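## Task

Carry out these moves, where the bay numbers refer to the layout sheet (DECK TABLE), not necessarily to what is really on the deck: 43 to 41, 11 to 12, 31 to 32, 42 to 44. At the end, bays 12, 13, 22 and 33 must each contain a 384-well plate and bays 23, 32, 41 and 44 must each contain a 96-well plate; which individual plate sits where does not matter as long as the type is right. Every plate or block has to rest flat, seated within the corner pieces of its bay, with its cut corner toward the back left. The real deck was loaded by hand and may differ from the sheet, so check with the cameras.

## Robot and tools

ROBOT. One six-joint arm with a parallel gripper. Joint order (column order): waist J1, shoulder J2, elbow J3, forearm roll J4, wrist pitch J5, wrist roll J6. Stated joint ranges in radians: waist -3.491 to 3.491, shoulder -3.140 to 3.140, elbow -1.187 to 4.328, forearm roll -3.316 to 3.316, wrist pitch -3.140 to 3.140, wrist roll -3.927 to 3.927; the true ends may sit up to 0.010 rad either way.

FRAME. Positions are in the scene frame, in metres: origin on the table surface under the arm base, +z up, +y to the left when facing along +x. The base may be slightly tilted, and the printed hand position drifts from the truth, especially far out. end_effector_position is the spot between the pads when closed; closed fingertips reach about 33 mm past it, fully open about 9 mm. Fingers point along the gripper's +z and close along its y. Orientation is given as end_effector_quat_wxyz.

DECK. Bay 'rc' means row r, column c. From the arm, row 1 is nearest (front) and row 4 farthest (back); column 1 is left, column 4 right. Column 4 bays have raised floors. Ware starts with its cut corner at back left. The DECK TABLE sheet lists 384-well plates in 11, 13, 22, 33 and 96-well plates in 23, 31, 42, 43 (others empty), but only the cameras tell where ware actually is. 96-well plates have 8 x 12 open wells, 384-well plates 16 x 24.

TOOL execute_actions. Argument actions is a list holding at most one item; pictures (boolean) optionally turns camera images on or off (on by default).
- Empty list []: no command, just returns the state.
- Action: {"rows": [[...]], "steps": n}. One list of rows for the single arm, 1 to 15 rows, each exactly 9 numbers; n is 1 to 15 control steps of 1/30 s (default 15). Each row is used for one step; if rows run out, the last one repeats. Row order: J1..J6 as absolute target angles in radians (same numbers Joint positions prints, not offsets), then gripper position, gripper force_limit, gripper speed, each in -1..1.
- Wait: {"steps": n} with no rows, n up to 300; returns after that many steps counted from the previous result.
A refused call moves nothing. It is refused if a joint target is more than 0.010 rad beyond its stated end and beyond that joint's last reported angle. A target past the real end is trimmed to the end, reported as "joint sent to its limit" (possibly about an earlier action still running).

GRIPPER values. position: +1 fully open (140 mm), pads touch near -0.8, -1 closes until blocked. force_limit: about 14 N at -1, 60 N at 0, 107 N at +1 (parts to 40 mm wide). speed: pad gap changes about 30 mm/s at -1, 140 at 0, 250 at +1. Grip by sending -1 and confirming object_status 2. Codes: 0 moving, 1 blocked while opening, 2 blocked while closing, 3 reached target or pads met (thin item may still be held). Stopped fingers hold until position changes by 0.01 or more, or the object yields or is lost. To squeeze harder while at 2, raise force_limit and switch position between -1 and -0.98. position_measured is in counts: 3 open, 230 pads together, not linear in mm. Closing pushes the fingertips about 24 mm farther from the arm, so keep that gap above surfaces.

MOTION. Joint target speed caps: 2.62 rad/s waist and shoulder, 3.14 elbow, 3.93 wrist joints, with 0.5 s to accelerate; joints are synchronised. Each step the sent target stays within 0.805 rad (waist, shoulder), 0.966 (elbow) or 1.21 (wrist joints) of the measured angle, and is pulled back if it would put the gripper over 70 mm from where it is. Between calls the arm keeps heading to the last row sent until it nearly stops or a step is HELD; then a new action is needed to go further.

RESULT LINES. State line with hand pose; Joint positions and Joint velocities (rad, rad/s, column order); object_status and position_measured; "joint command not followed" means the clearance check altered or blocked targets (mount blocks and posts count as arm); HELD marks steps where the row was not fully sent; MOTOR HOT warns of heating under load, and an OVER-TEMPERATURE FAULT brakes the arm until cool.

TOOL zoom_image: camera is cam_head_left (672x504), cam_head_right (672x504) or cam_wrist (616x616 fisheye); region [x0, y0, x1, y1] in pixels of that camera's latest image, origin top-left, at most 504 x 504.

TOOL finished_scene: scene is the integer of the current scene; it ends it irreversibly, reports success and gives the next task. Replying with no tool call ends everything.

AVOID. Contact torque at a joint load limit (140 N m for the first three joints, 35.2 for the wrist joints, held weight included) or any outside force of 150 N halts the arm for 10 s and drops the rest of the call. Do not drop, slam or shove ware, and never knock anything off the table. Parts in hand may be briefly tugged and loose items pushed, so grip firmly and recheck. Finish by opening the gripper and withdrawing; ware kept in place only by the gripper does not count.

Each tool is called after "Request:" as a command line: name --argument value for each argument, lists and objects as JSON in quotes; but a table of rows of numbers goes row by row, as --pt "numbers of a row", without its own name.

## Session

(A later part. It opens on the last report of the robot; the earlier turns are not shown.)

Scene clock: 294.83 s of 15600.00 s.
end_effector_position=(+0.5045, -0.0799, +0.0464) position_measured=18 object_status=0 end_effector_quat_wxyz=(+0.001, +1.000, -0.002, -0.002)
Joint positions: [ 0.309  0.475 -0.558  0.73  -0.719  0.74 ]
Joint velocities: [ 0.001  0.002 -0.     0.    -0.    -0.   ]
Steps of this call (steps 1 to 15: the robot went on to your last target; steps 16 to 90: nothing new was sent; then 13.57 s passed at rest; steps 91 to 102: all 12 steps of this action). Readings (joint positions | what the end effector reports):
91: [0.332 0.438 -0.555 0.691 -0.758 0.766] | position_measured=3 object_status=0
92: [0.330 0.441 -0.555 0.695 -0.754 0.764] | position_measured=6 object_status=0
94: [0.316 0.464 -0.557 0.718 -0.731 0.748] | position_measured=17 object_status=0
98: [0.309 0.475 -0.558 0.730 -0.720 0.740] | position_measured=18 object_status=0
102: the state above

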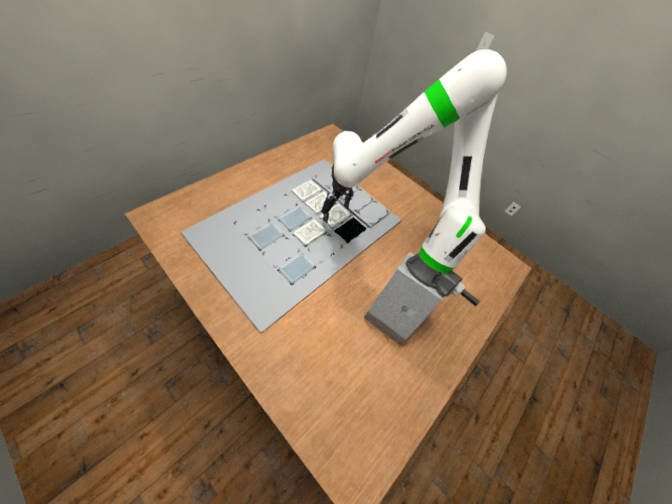

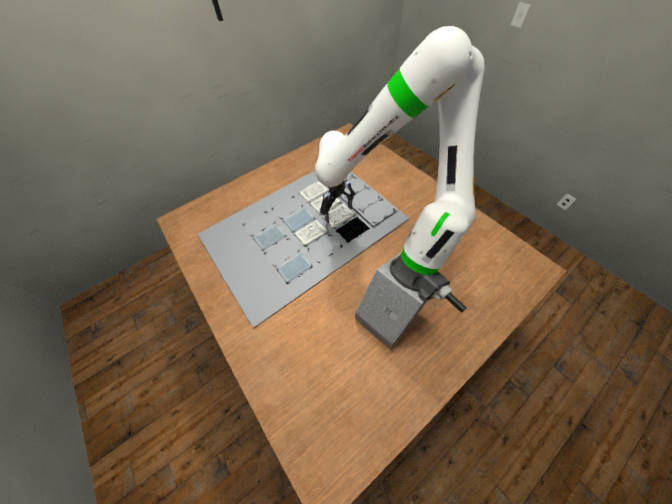

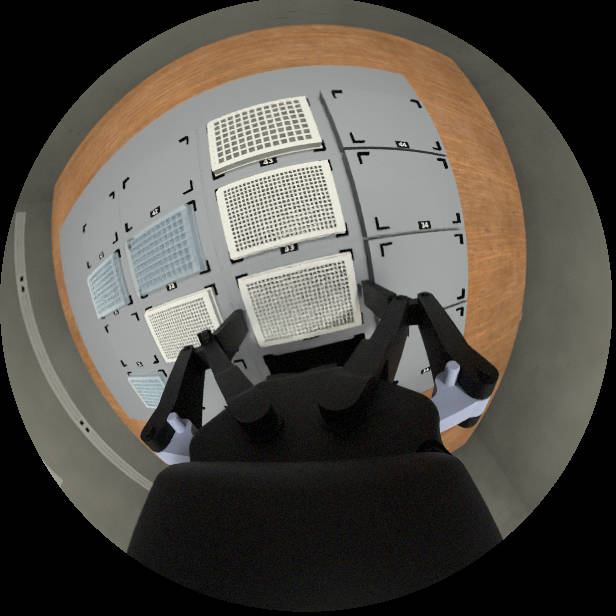

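Fine. Descend in small increments.

Request:
execute_actions --actions '[{"rows":[[0.3065,0.4797,-0.5581,0.7357,-0.7143,0.7365,0.88,0,-0.3],[0.3065,0.4797,-0.5581,0.7357,-0.7143,0.7365,0.88,0,-0.3],[0.303,0.4846,-0.5585,0.741,-0.7091,0.733,0.88,0,-0.3],[0.303,0.4846,-0.5585,0.741,-0.7091,0.733,0.88,0,-0.3],[0.2997,0.4896,-0.559,0.7464,-0.704,0.7294,0.88,0,-0.3],[0.2997,0.4896,-0.559,0.7464,-0.704,0.7294,0.88,0,-0.3],[0.2964,0.4945,-0.5594,0.7517,-0.6988,0.726,0.88,0,-0.3],[0.2964,0.4945,-0.5594,0.7517,-0.6988,0.726,0.88,0,-0.3],[0.2932,0.4995,-0.5598,0.757,-0.6937,0.7224,0.88,0,-0.3]],"steps":14}]'

Request:
zoom_image --camera "cam_wrist" --region '[150, 150, 470, 400]'

Request:
execute_actions --actions '[{"rows":[[0.2932,0.4995,-0.5598,0.757,-0.6937,0.7224,-1,0,-0.5]],"steps":12}]' --pictures false

Scene clock: 308.27 s of 15600.00 s.
end_effector_position=(+0.5055, -0.0789, +0.0340) position_measured=18 object_status=3 end_effector_quat_wxyz=(+0.000, +1.000, -0.002, -0.002)
Joint positions: [ 0.293  0.5   -0.56   0.757 -0.694  0.722]
Joint velocities: [-0.001 -0.001 -0.    -0.    -0.001 -0.001]
Steps of this call (steps 1 to 15: the robot went on to your last target; steps 16 to 90: nothing new was sent; then 9.97 s passed at rest; steps 91 to 104: all 14 steps of this action). Readings (joint positions | what the end effector reports):
91: [0.309 0.475 -0.558 0.731 -0.719 0.740] | position_measured=18 object_status=3
92: [0.308 0.478 -0.558 0.734 -0.716 0.738] | position_measured=18 object_status=3
94: [0.305 0.483 -0.558 0.739 -0.711 0.734] | position_measured=18 object_status=3
98: [0.298 0.493 -0.559 0.750 -0.701 0.727] | position_measured=18 object_status=3
104: the state above

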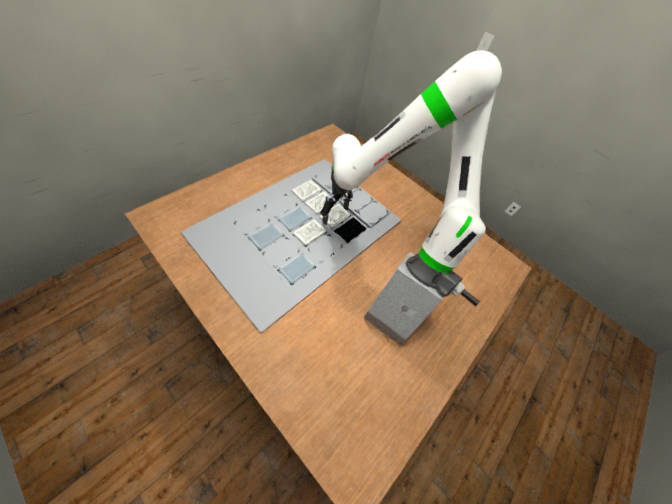

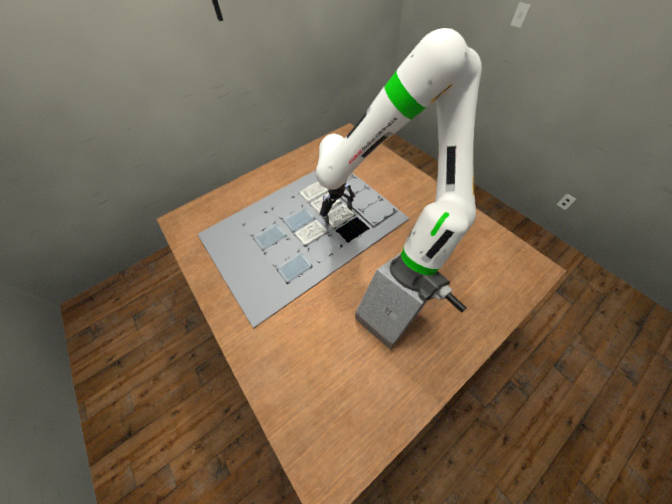

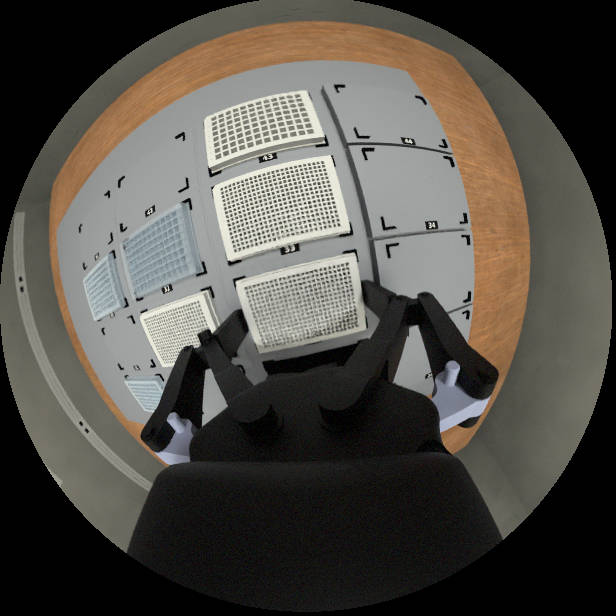

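Region (150, 150, 470, 400) of cam_wrist's 616x616 image, scaled by 1.575, with more detail than that image has; it fills the top 394 rows of this view, and the rest is white.

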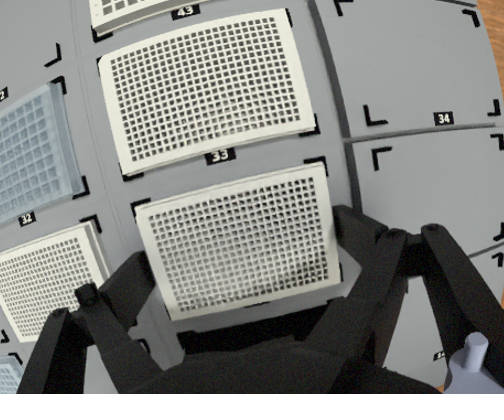

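Scene clock: 308.67 s of 15600.00 s.
end_effector_position=(+0.5056, -0.0789, +0.0340) position_measured=36 object_status=2 end_effector_quat_wxyz=(+0.000, +1.000, -0.002, -0.002)
Joint positions: [ 0.293  0.499 -0.56   0.757 -0.694  0.722]
Joint velocities: [-0.001 -0.001  0.001  0.    -0.001  0.001]
Steps of this call (steps 1 to 12: all 12 steps of this action). Readings (joint positions | what the end effector reports):
1: [0.293 0.500 -0.560 0.757 -0.694 0.722] | position_measured=18 object_status=0
2: [0.293 0.500 -0.560 0.757 -0.694 0.722] | position_measured=21 object_status=0
4: [0.293 0.500 -0.560 0.757 -0.694 0.722] | position_measured=30 object_status=0
8: [0.293 0.499 -0.560 0.757 -0.694 0.722] | position_measured=36 object_status=0
12: the state above

Request:
execute_actions --actions '[{"rows":[[0.3327,0.4441,-0.5423,0.688,-0.762,0.771,-1,0,-0.5]],"steps":11}]' --pictures false

Request:
execute_actions --actions '[{"rows":[[0.7489,0.5022,-0.7475,0.662,-0.6705,0.3064,-1,0,-0.5]],"steps":9}]' --pictures false

Request:
execute_actions --actions '[{"steps":20}]'

Request:
zoom_image --camera "cam_wrist" --region '[150, 150, 470, 400]'

Scene clock: 331.03 s of 15600.00 s.
end_effector_position=(+0.5062, -0.0797, +0.0653) position_measured=38 object_status=2 end_effector_quat_wxyz=(+0.001, +1.000, -0.002, -0.001)
Joint positions: [ 0.333  0.444 -0.542  0.688 -0.762  0.771]
Joint velocities: [-0.002 -0.001 -0.    -0.    -0.001  0.   ]
Steps of this call (steps 1 to 15: the robot went on to your last target; steps 16 to 90: nothing new was sent; then 19.00 s passed at rest; steps 91 to 101: all 11 steps of this action). Readings (joint positions | what the end effector reports):
91: [0.293 0.499 -0.560 0.757 -0.694 0.722] | position_measured=36 object_status=2
92: [0.296 0.496 -0.559 0.751 -0.699 0.726] | position_measured=36 object_status=2
94: [0.314 0.471 -0.551 0.721 -0.729 0.748] | position_measured=38 object_status=0
98: [0.333 0.444 -0.542 0.688 -0.762 0.771] | position_measured=38 object_status=2
101: the state above

Scene clock: 331.33 s of 15600.00 s.
end_effector_position=(+0.4702, +0.0021, +0.0665) position_measured=38 object_status=2 end_effector_quat_wxyz=(-0.005, +1.000, -0.001, -0.001)
Joint positions: [ 0.501  0.468 -0.625  0.678 -0.725  0.584]
Joint velocities: [ 0.898  0.125 -0.443 -0.056  0.196 -0.995]
Steps of this call (steps 1 to 9: all 9 steps of this action). Readings (joint positions | what the end effector reports):
1: [0.333 0.444 -0.542 0.688 -0.762 0.771] | position_measured=38 object_status=2
2: [0.337 0.444 -0.544 0.688 -0.762 0.766] | position_measured=38 object_status=2
4: [0.362 0.448 -0.557 0.686 -0.756 0.738] | position_measured=38 object_status=2
8: [0.470 0.463 -0.610 0.679 -0.732 0.617] | position_measured=38 object_status=2
9: the state above

Scene clock: 332.00 s of 15600.00 s.
end_effector_position=(+0.3969, +0.0895, +0.0655) position_measured=38 object_status=2 end_effector_quat_wxyz=(-0.000, +1.000, -0.002, -0.001)
Joint positions: [ 0.749  0.502 -0.747  0.662 -0.671  0.306]
Joint velocities: [ 0.    -0.001  0.    -0.    -0.001  0.   ]
Steps of this call (steps 1 to 20: the robot went on to your last target). Readings (joint positions | what the end effector reports):
1: [0.531 0.472 -0.640 0.676 -0.718 0.550] | position_measured=38 object_status=2
2: [0.562 0.476 -0.655 0.674 -0.712 0.515] | position_measured=38 object_status=2
4: [0.626 0.485 -0.687 0.670 -0.698 0.444] | position_measured=38 object_status=2
8: [0.729 0.499 -0.738 0.663 -0.675 0.329] | position_measured=38 object_status=2
20: the state above

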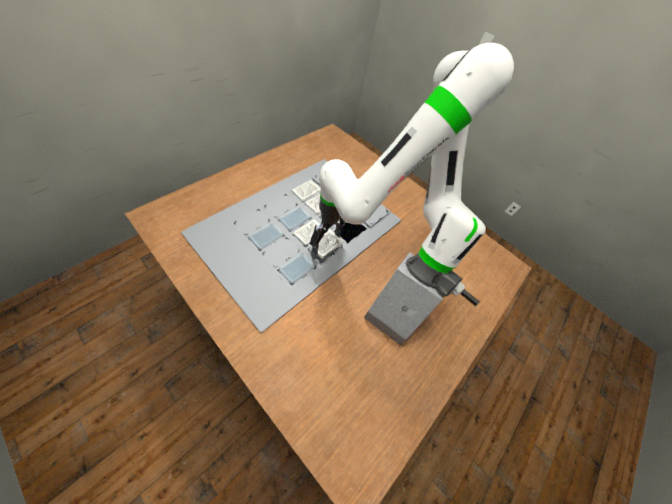

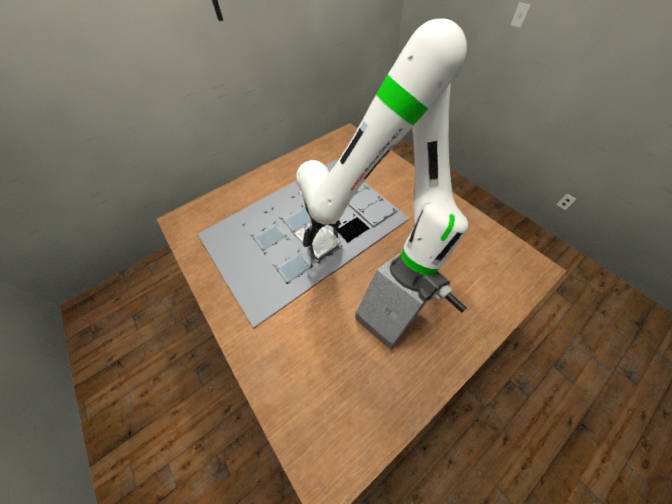

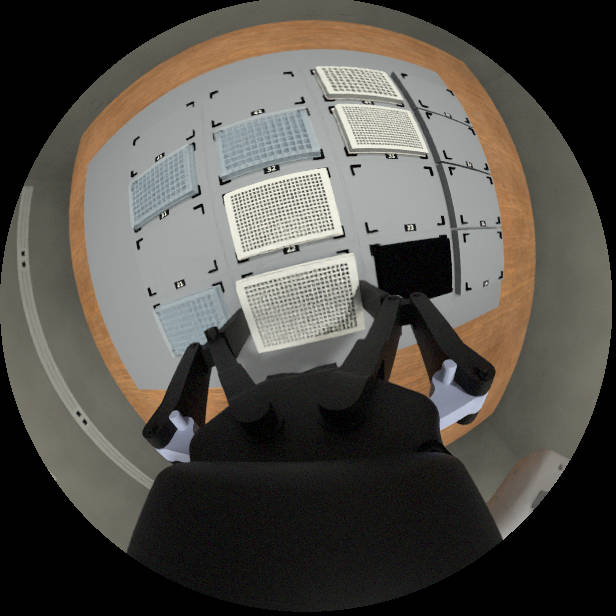

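Region (150, 150, 470, 400) of cam_wrist's 616x616 image, scaled by 1.575, with more detail than that image has; it fills the top 394 rows of this view, and the rest is white.

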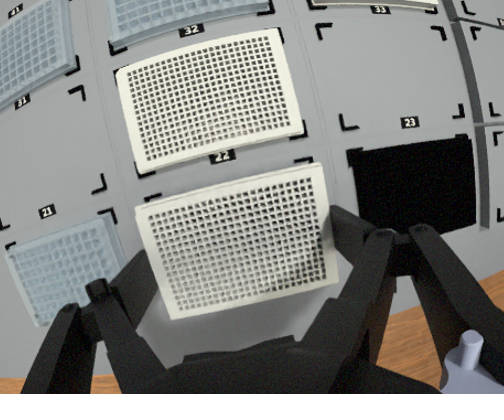

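Request:
execute_actions --actions '[{"rows":[[0.7108,0.5483,-0.7685,0.745,-0.6146,0.2493,-1,0,-0.5]],"steps":12}]'

Request:
zoom_image --camera "cam_wrist" --region '[150, 150, 470, 400]'

Scene clock: 348.93 s of 15600.00 s.
end_effector_position=(+0.3957, +0.0887, +0.0425) position_measured=38 object_status=2 end_effector_quat_wxyz=(+0.001, +1.000, -0.002, -0.001)
Joint positions: [ 0.711  0.548 -0.768  0.745 -0.615  0.249]
Joint velocities: [ 0.     0.001 -0.001  0.     0.001 -0.   ]
Steps of this call (steps 1 to 15: the robot went on to your last target; steps 16 to 90: nothing new was sent; then 13.53 s passed at rest; steps 91 to 102: all 12 steps of this action). Readings (joint positions | what the end effector reports):
91: [0.749 0.503 -0.748 0.662 -0.670 0.306] | position_measured=38 object_status=2
92: [0.746 0.506 -0.749 0.668 -0.666 0.302] | position_measured=38 object_status=2
94: [0.729 0.526 -0.758 0.705 -0.641 0.276] | position_measured=38 object_status=2
98: [0.711 0.548 -0.768 0.745 -0.615 0.250] | position_measured=38 object_status=2
102: the state above

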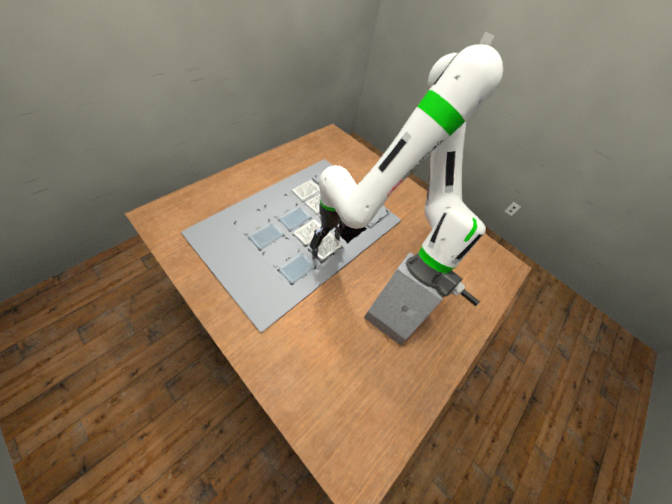

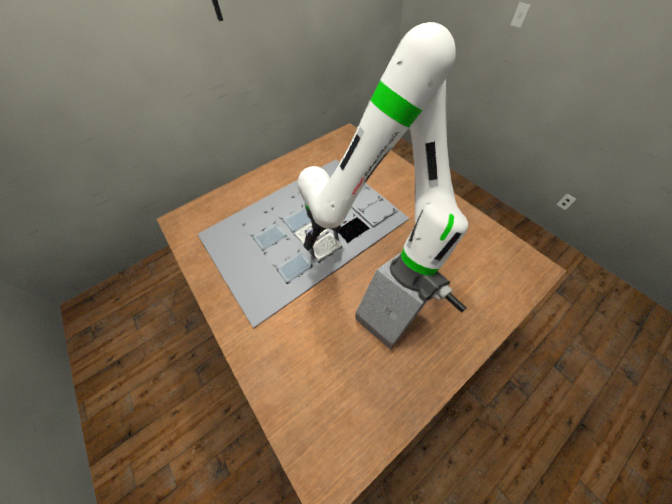

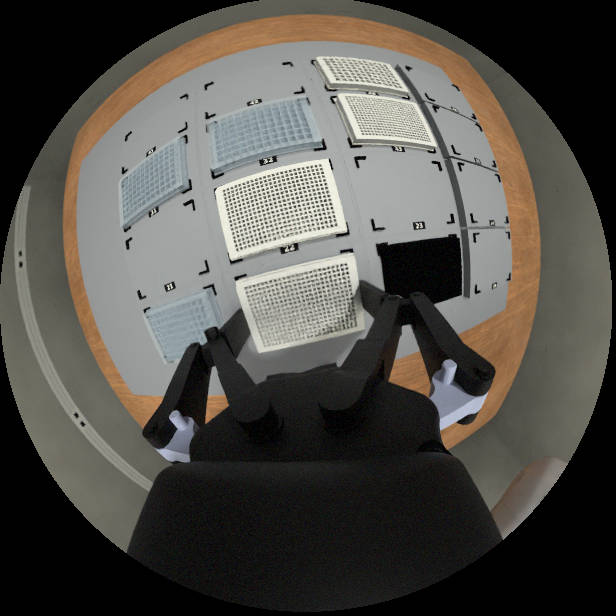

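Region (150, 150, 470, 400) of cam_wrist's 616x616 image, scaled by 1.575, with more detail than that image has; it fills the top 394 rows of this view, and the rest is white.

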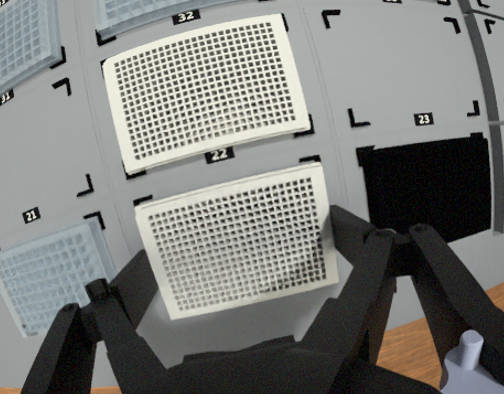

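Matches the earlier good placement view.

Request:
execute_actions --actions '[{"rows":[[0.7064,0.5535,-0.77,0.7546,-0.6084,0.2426,-1,0,-0.5],[0.7064,0.5535,-0.77,0.7546,-0.6084,0.2426,-1,0,-0.5],[0.702,0.5587,-0.7715,0.7642,-0.6022,0.2359,-1,0,-0.5],[0.702,0.5587,-0.7715,0.7642,-0.6022,0.2359,-1,0,-0.5],[0.6975,0.564,-0.773,0.7738,-0.596,0.2292,-1,0,-0.5]],"steps":10}]' --pictures false

Request:
execute_actions --actions '[{"rows":[[0.6975,0.564,-0.773,0.7738,-0.596,0.2292,1,0,-0.3]],"steps":10}]' --pictures false

Request:
execute_actions --actions '[{"rows":[[0.7489,0.5022,-0.7475,0.662,-0.6705,0.3064,1,0,-0.3]],"steps":12}]'

Request:
zoom_image --camera "cam_wrist" --region '[150, 150, 470, 400]'

Scene clock: 357.37 s of 15600.00 s.
end_effector_position=(+0.3959, +0.0894, +0.0352) position_measured=38 object_status=2 end_effector_quat_wxyz=(+0.000, +1.000, -0.002, -0.001)
Joint positions: [ 0.697  0.564 -0.773  0.774 -0.596  0.229]
Joint velocities: [-0.001 -0.    -0.    -0.     0.002 -0.   ]
Steps of this call (steps 1 to 15: the robot went on to your last target; steps 16 to 90: nothing new was sent; then 5.10 s passed at rest; steps 91 to 100: all 10 steps of this action). Readings (joint positions | what the end effector reports):
91: [0.711 0.549 -0.769 0.745 -0.614 0.249] | position_measured=38 object_status=2
92: [0.708 0.551 -0.769 0.751 -0.611 0.245] | position_measured=38 object_status=2
94: [0.704 0.556 -0.771 0.760 -0.605 0.239] | position_measured=38 object_status=2
98: [0.697 0.564 -0.773 0.774 -0.596 0.229] | position_measured=38 object_status=2
100: the state above

Scene clock: 357.70 s of 15600.00 s.
end_effector_position=(+0.3959, +0.0895, +0.0351) position_measured=3 object_status=0 end_effector_quat_wxyz=(-0.000, +1.000, -0.002, -0.002)
Joint positions: [ 0.697  0.564 -0.773  0.774 -0.596  0.229]
Joint velocities: [ 0.    -0.001 -0.001 -0.     0.    -0.   ]
Steps of this call (steps 1 to 10: all 10 steps of this action). Readings (joint positions | what the end effector reports):
1: [0.697 0.564 -0.773 0.774 -0.596 0.229] | position_measured=38 object_status=0
2: [0.697 0.564 -0.773 0.774 -0.596 0.229] | position_measured=38 object_status=0
4: [0.697 0.564 -0.773 0.774 -0.596 0.229] | position_measured=23 object_status=0
8: [0.697 0.564 -0.773 0.774 -0.596 0.229] | position_measured=3 object_status=0
10: the state above

Scene clock: 358.10 s of 15600.00 s.
end_effector_position=(+0.3968, +0.0895, +0.0655) position_measured=3 object_status=3 end_effector_quat_wxyz=(-0.000, +1.000, -0.002, -0.001)
Joint positions: [ 0.749  0.502 -0.748  0.662 -0.67   0.306]
Joint velocities: [-0.002 -0.002  0.    -0.001 -0.002  0.001]
Steps of this call (steps 1 to 12: all 12 steps of this action). Readings (joint positions | what the end effector reports):
1: [0.698 0.564 -0.773 0.774 -0.596 0.229] | position_measured=3 object_status=0
2: [0.700 0.561 -0.772 0.767 -0.600 0.234] | position_measured=3 object_status=0
4: [0.718 0.540 -0.763 0.730 -0.626 0.260] | position_measured=3 object_status=3
8: [0.749 0.503 -0.748 0.663 -0.670 0.306] | position_measured=3 object_status=3
12: the state above

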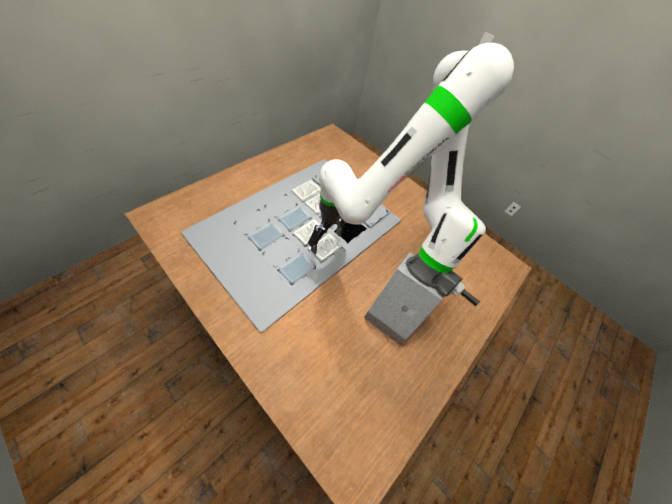

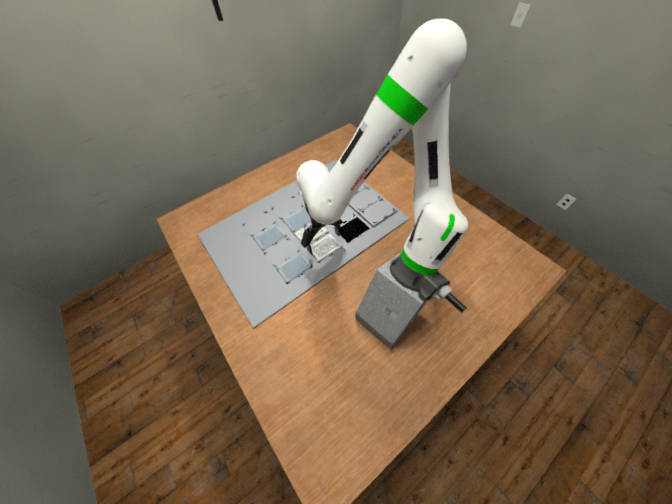

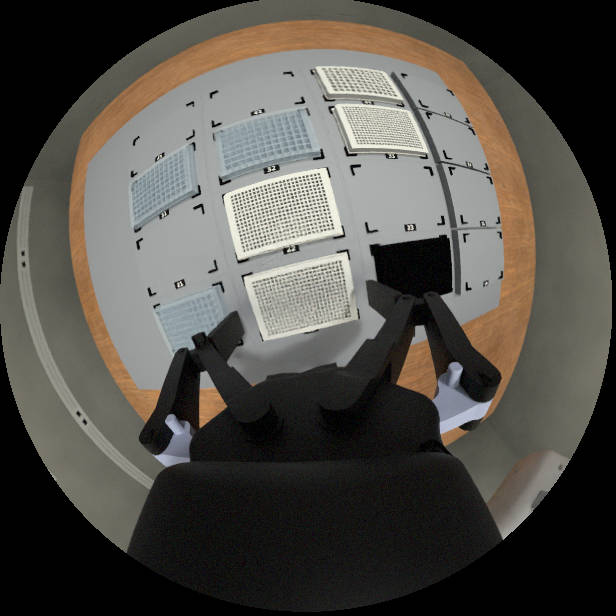

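Region (150, 150, 470, 400) of cam_wrist's 616x616 image, scaled by 1.575, with more detail than that image has; it fills the top 394 rows of this view, and the rest is white.

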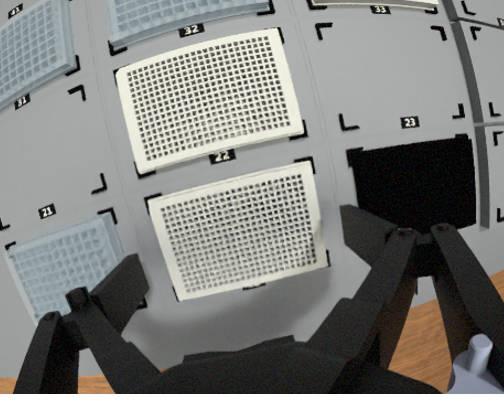

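Request:
execute_actions --actions '[{"rows":[[1.0094,0.7867,-0.4485,0.4878,-0.7289,0.2112,1,0,-0.3]]}]' --pictures false

Request:
execute_actions --actions '[{"steps":12}]'

Request:
zoom_image --camera "cam_wrist" --region '[150, 150, 470, 400]'

Scene clock: 370.40 s of 15600.00 s.
end_effector_position=(+0.3956, +0.2545, +0.0655) position_measured=3 object_status=3 end_effector_quat_wxyz=(+0.000, +1.000, -0.002, -0.002)
Joint positions: [ 1.006  0.783 -0.452  0.49  -0.728  0.212]
Joint velocities: [ 0.157  0.171  0.178 -0.105 -0.035 -0.057]
Steps of this call (steps 1 to 15: the robot went on to your last target; steps 16 to 90: nothing new was sent; then 8.80 s passed at rest; steps 91 to 105: all 15 steps of this action). Readings (joint positions | what the end effector reports):
91: [0.749 0.502 -0.747 0.662 -0.671 0.306] | position_measured=3 object_status=3
92: [0.753 0.506 -0.743 0.659 -0.672 0.305] | position_measured=3 object_status=3
94: [0.776 0.532 -0.716 0.644 -0.677 0.297] | position_measured=3 object_status=3
98: [0.870 0.635 -0.608 0.581 -0.698 0.262] | position_measured=3 object_status=3
105: the state above

Scene clock: 370.80 s of 15600.00 s.
end_effector_position=(+0.3952, +0.2565, +0.0653) position_measured=3 object_status=3 end_effector_quat_wxyz=(+0.000, +1.000, -0.002, -0.002)
Joint positions: [ 1.009  0.787 -0.449  0.488 -0.729  0.211]
Joint velocities: [-0.    -0.002 -0.     0.    -0.     0.   ]
Steps of this call (steps 1 to 12: the robot went on to your last target). Readings (joint positions | what the end effector reports):
1: [1.009 0.786 -0.449 0.488 -0.729 0.211] | position_measured=3 object_status=3
2: [1.009 0.786 -0.449 0.488 -0.729 0.211] | position_measured=3 object_status=3
4: [1.009 0.787 -0.449 0.488 -0.729 0.211] | position_measured=3 object_status=3
8: [1.009 0.787 -0.449 0.488 -0.729 0.211] | position_measured=3 object_status=3
12: the state above

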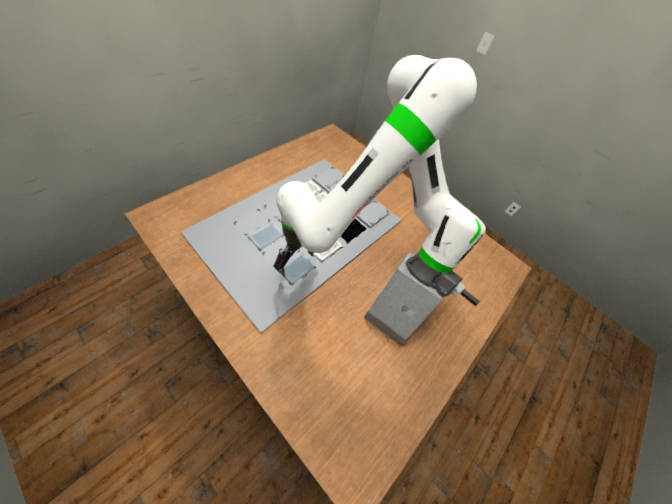

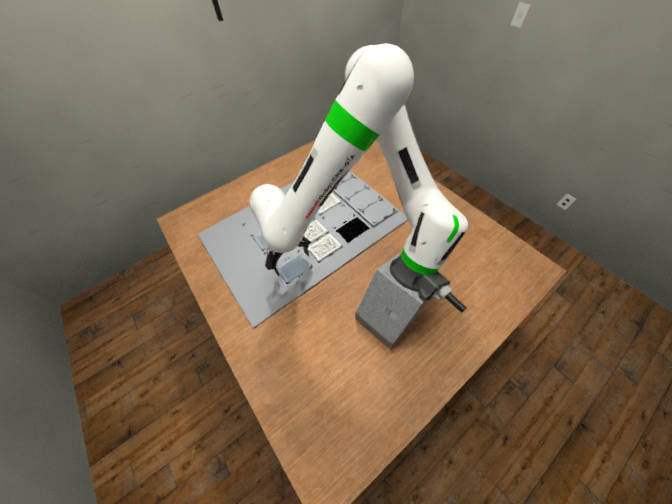

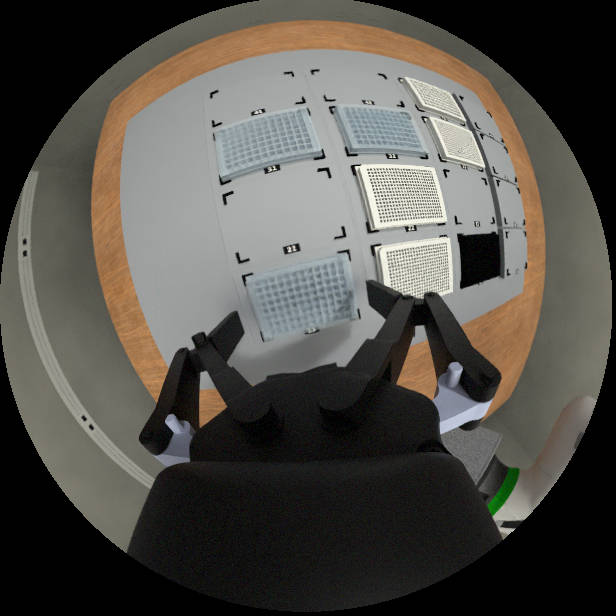

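Region (150, 150, 470, 400) of cam_wrist's 616x616 image, scaled by 1.575, with more detail than that image has; it fills the top 394 rows of this view, and the rest is white.

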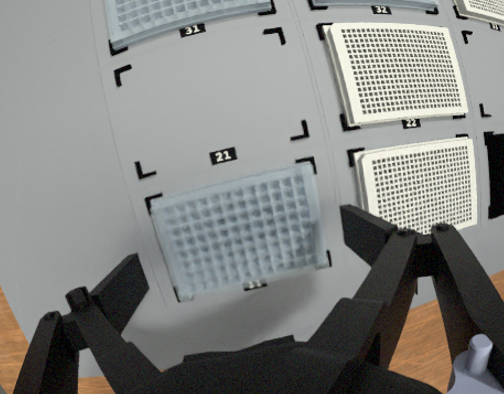

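Request:
execute_actions --actions '[{"rows":[[0.9855,0.8277,-0.4655,0.537,-0.6756,0.1764,1,0,-0.3],[0.9855,0.8277,-0.4655,0.537,-0.6756,0.1764,1,0,-0.3],[0.9855,0.8277,-0.4655,0.537,-0.6756,0.1764,1,0,-0.3],[0.9855,0.8277,-0.4655,0.537,-0.6756,0.1764,1,0,-0.3],[0.9855,0.8277,-0.4655,0.537,-0.6756,0.1764,1,0,-0.3],[0.9855,0.8277,-0.4655,0.537,-0.6756,0.1764,1,0,-0.3],[0.9855,0.8277,-0.4655,0.537,-0.6756,0.1764,1,0,-0.3],[0.9795,0.838,-0.4693,0.5498,-0.6623,0.1673,1,0,-0.3]],"steps":14}]'

Request:
zoom_image --camera "cam_wrist" --region '[150, 150, 470, 400]'

Request:
execute_actions --actions '[{"rows":[[0.9795,0.838,-0.4693,0.5498,-0.6623,0.1673,-1,0,-0.5]],"steps":15}]' --pictures false

Request:
execute_actions --actions '[{"rows":[[1.012,0.776,-0.448,0.479,-0.739,0.219,-1,0,-0.5]],"steps":11}]' --pictures false

Request:
execute_actions --actions '[{"rows":[[0.627,0.634,-0.444,0.612,-0.781,0.52,-1,0,-0.5]],"steps":9}]' --pictures false

Request:
execute_actions --actions '[{"rows":[[0.627,0.634,-0.444,0.612,-0.781,0.52,-1,0,-0.5]],"steps":8}]' --pictures false

Request:
execute_actions --actions '[{"rows":[[0.3335,0.444,-0.544,0.688,-0.762,0.770,-1,0,-0.5]],"steps":15}]' --pictures false

Request:
execute_actions --actions '[{"rows":[[0.3335,0.444,-0.544,0.688,-0.762,0.770,-1,0,-0.5],[0.3335,0.444,-0.544,0.688,-0.762,0.770,-1,0,-0.5],[0.3335,0.444,-0.544,0.688,-0.762,0.770,-1,0,-0.5],[0.3035,0.4856,-0.5565,0.7397,-0.7108,0.7343,-1,0,-0.5]],"steps":14}]'

Request:
zoom_image --camera "cam_wrist" --region '[150, 150, 470, 400]'

Scene clock: 399.97 s of 15600.00 s.
end_effector_position=(+0.3949, +0.2548, +0.0347) position_measured=3 object_status=3 end_effector_quat_wxyz=(+0.000, +1.000, -0.002, -0.002)
Joint positions: [ 0.98   0.838 -0.469  0.55  -0.662  0.167]
Joint velocities: [-0.001 -0.    -0.     0.     0.001 -0.   ]
Steps of this call (steps 1 to 15: the robot went on to your last target; steps 16 to 90: nothing new was sent; then 25.70 s passed at rest; steps 91 to 104: all 14 steps of this action). Readings (joint positions | what the end effector reports):
91: [1.009 0.787 -0.449 0.488 -0.728 0.211] | position_measured=3 object_status=3
92: [1.007 0.791 -0.450 0.493 -0.723 0.207] | position_measured=3 object_status=3
94: [0.994 0.814 -0.460 0.520 -0.693 0.188] | position_measured=3 object_status=3
98: [0.985 0.828 -0.466 0.537 -0.675 0.176] | position_measured=3 object_status=3
104: the state above

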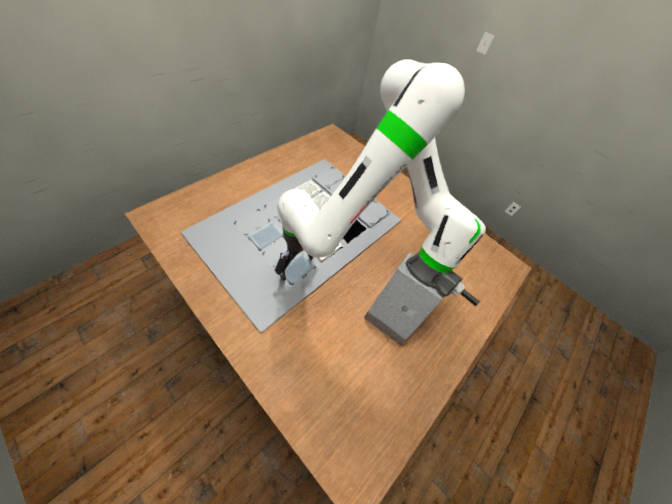

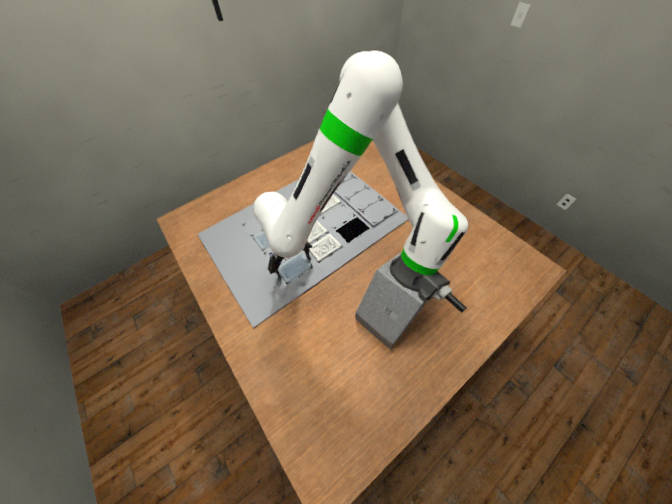

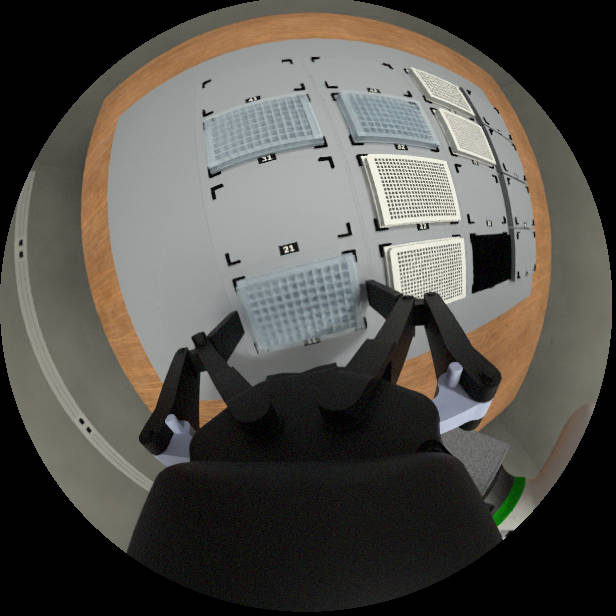

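Region (150, 150, 470, 400) of cam_wrist's 616x616 image, scaled by 1.575, with more detail than that image has; it fills the top 394 rows of this view, and the rest is white.

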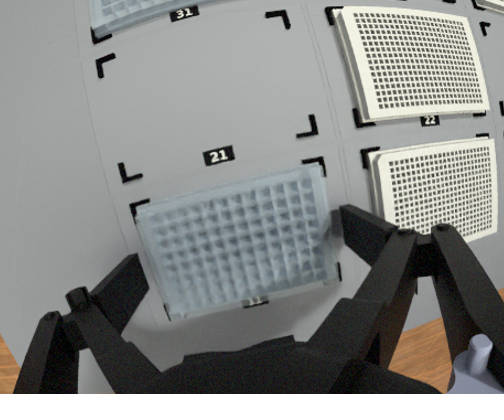

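Scene clock: 400.47 s of 15600.00 s.
end_effector_position=(+0.3951, +0.2549, +0.0349) position_measured=38 object_status=2 end_effector_quat_wxyz=(+0.000, +1.000, -0.002, -0.002)
Joint positions: [ 0.98   0.838 -0.469  0.55  -0.662  0.167]
Joint velocities: [ 0.002 -0.001  0.     0.     0.    -0.   ]
Steps of this call (steps 1 to 15: all 15 steps of this action). Readings (joint positions | what the end effector reports):
1: [0.980 0.838 -0.469 0.550 -0.662 0.167] | position_measured=3 object_status=0
2: [0.980 0.838 -0.469 0.550 -0.662 0.167] | position_measured=6 object_status=0
4: [0.980 0.838 -0.469 0.550 -0.662 0.167] | position_measured=15 object_status=0
8: [0.980 0.838 -0.469 0.550 -0.662 0.167] | position_measured=33 object_status=0
15: the state above

Scene clock: 400.83 s of 15600.00 s.
end_effector_position=(+0.3949, +0.2552, +0.0701) position_measured=39 object_status=2 end_effector_quat_wxyz=(-0.000, +1.000, -0.002, -0.002)
Joint positions: [ 1.012  0.776 -0.448  0.479 -0.739  0.219]
Joint velocities: [ 0.003 -0.004  0.     0.    -0.     0.   ]
Steps of this call (steps 1 to 11: all 11 steps of this action). Readings (joint positions | what the end effector reports):
1: [0.980 0.838 -0.469 0.550 -0.663 0.167] | position_measured=38 object_status=2
2: [0.981 0.834 -0.468 0.545 -0.667 0.171] | position_measured=38 object_status=2
4: [0.994 0.809 -0.459 0.516 -0.699 0.192] | position_measured=39 object_status=2
8: [1.012 0.776 -0.448 0.479 -0.739 0.219] | position_measured=39 object_status=2
11: the state above

Scene clock: 401.13 s of 15600.00 s.
end_effector_position=(+0.4495, +0.1916, +0.0713) position_measured=39 object_status=2 end_effector_quat_wxyz=(-0.004, +1.000, -0.001, -0.003)
Joint positions: [ 0.844  0.714 -0.446  0.537 -0.757  0.35 ]
Joint velocities: [-0.87  -0.319  0.009  0.299 -0.093  0.674]
Steps of this call (steps 1 to 9: all 9 steps of this action). Readings (joint positions | what the end effector reports):
1: [1.012 0.776 -0.448 0.479 -0.739 0.219] | position_measured=39 object_status=2
2: [1.008 0.775 -0.448 0.480 -0.739 0.223] | position_measured=39 object_status=2
4: [0.983 0.765 -0.448 0.489 -0.742 0.242] | position_measured=39 object_status=2
8: [0.874 0.725 -0.447 0.527 -0.754 0.327] | position_measured=39 object_status=2
9: the state above

Scene clock: 401.40 s of 15600.00 s.
end_effector_position=(+0.5023, +0.0947, +0.0686) position_measured=39 object_status=2 end_effector_quat_wxyz=(-0.001, +1.000, -0.003, -0.002)
Joint positions: [ 0.639  0.639 -0.444  0.608 -0.78   0.51 ]
Joint velocities: [-0.346 -0.127  0.003  0.119 -0.037  0.268]
Steps of this call (steps 1 to 8: all 8 steps of this action). Readings (joint positions | what the end effector reports):
1: [0.815 0.703 -0.446 0.547 -0.761 0.373] | position_measured=39 object_status=2
2: [0.786 0.693 -0.446 0.557 -0.764 0.396] | position_measured=39 object_status=2
4: [0.728 0.671 -0.445 0.577 -0.770 0.441] | position_measured=39 object_status=2
8: the state above

Scene clock: 401.90 s of 15600.00 s.
end_effector_position=(+0.5054, -0.0788, +0.0651) position_measured=39 object_status=2 end_effector_quat_wxyz=(+0.001, +1.000, -0.002, -0.002)
Joint positions: [ 0.335  0.445 -0.544  0.688 -0.762  0.769]
Joint velocities: [-0.078 -0.052 -0.028  0.02   0.006  0.065]
Steps of this call (steps 1 to 15: all 15 steps of this action). Readings (joint positions | what the end effector reports):
1: [0.630 0.635 -0.444 0.611 -0.780 0.518] | position_measured=39 object_status=2
2: [0.620 0.630 -0.446 0.614 -0.780 0.526] | position_measured=39 object_status=2
4: [0.583 0.609 -0.456 0.625 -0.778 0.557] | position_measured=39 object_status=2
8: [0.472 0.536 -0.494 0.653 -0.771 0.651] | position_measured=39 object_status=2
15: the state above

Scene clock: 402.37 s of 15600.00 s.
end_effector_position=(+0.5055, -0.0792, +0.0417) position_measured=39 object_status=2 end_effector_quat_wxyz=(+0.001, +1.000, -0.002, -0.002)
Joint positions: [ 0.304  0.485 -0.557  0.74  -0.711  0.734]
Joint velocities: [ 0.001  0.001 -0.    -0.    -0.001 -0.   ]
Steps of this call (steps 1 to 14: all 14 steps of this action). Readings (joint positions | what the end effector reports):
1: [0.334 0.444 -0.544 0.688 -0.762 0.770] | position_measured=39 object_status=2
2: [0.334 0.444 -0.544 0.688 -0.762 0.770] | position_measured=39 object_status=2
4: [0.333 0.444 -0.544 0.689 -0.761 0.770] | position_measured=39 object_status=2
8: [0.307 0.481 -0.555 0.733 -0.717 0.739] | position_measured=39 object_status=2
14: the state above

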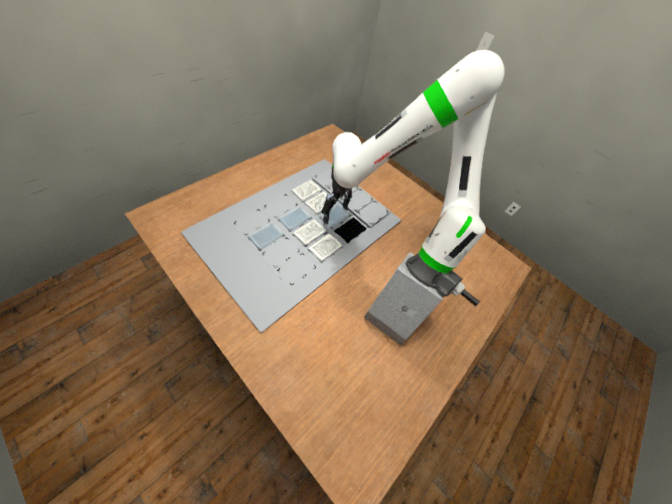

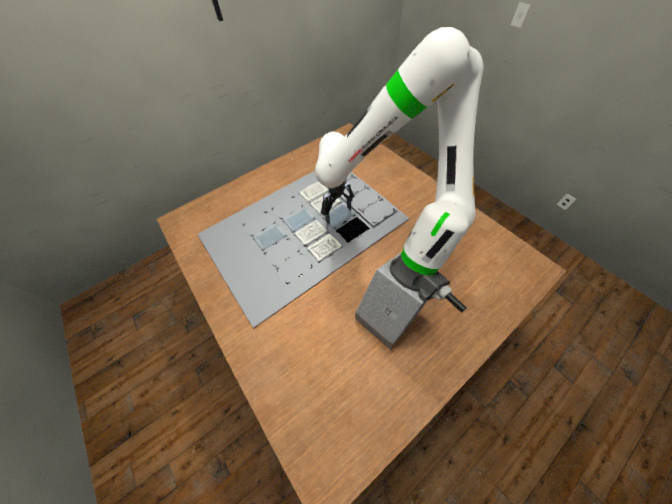

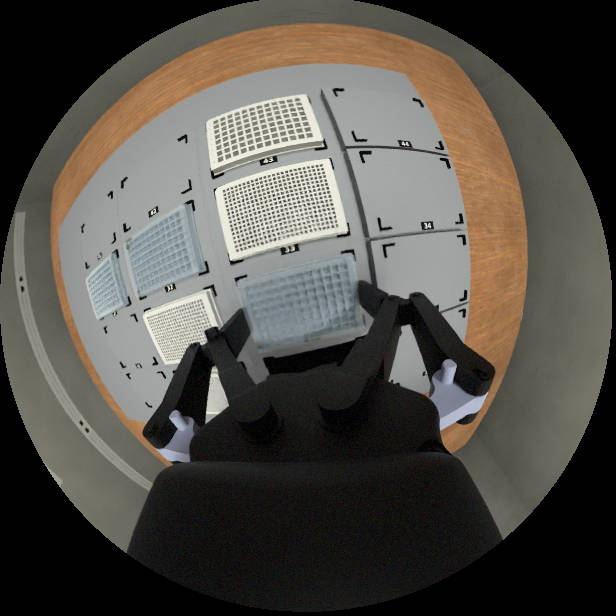

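Region (150, 150, 470, 400) of cam_wrist's 616x616 image, scaled by 1.575, with more detail than that image has; it fills the top 394 rows of this view, and the rest is white.

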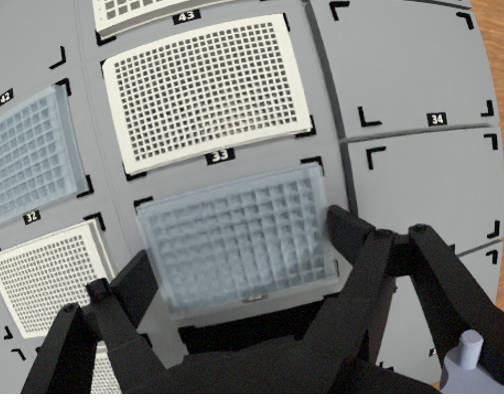

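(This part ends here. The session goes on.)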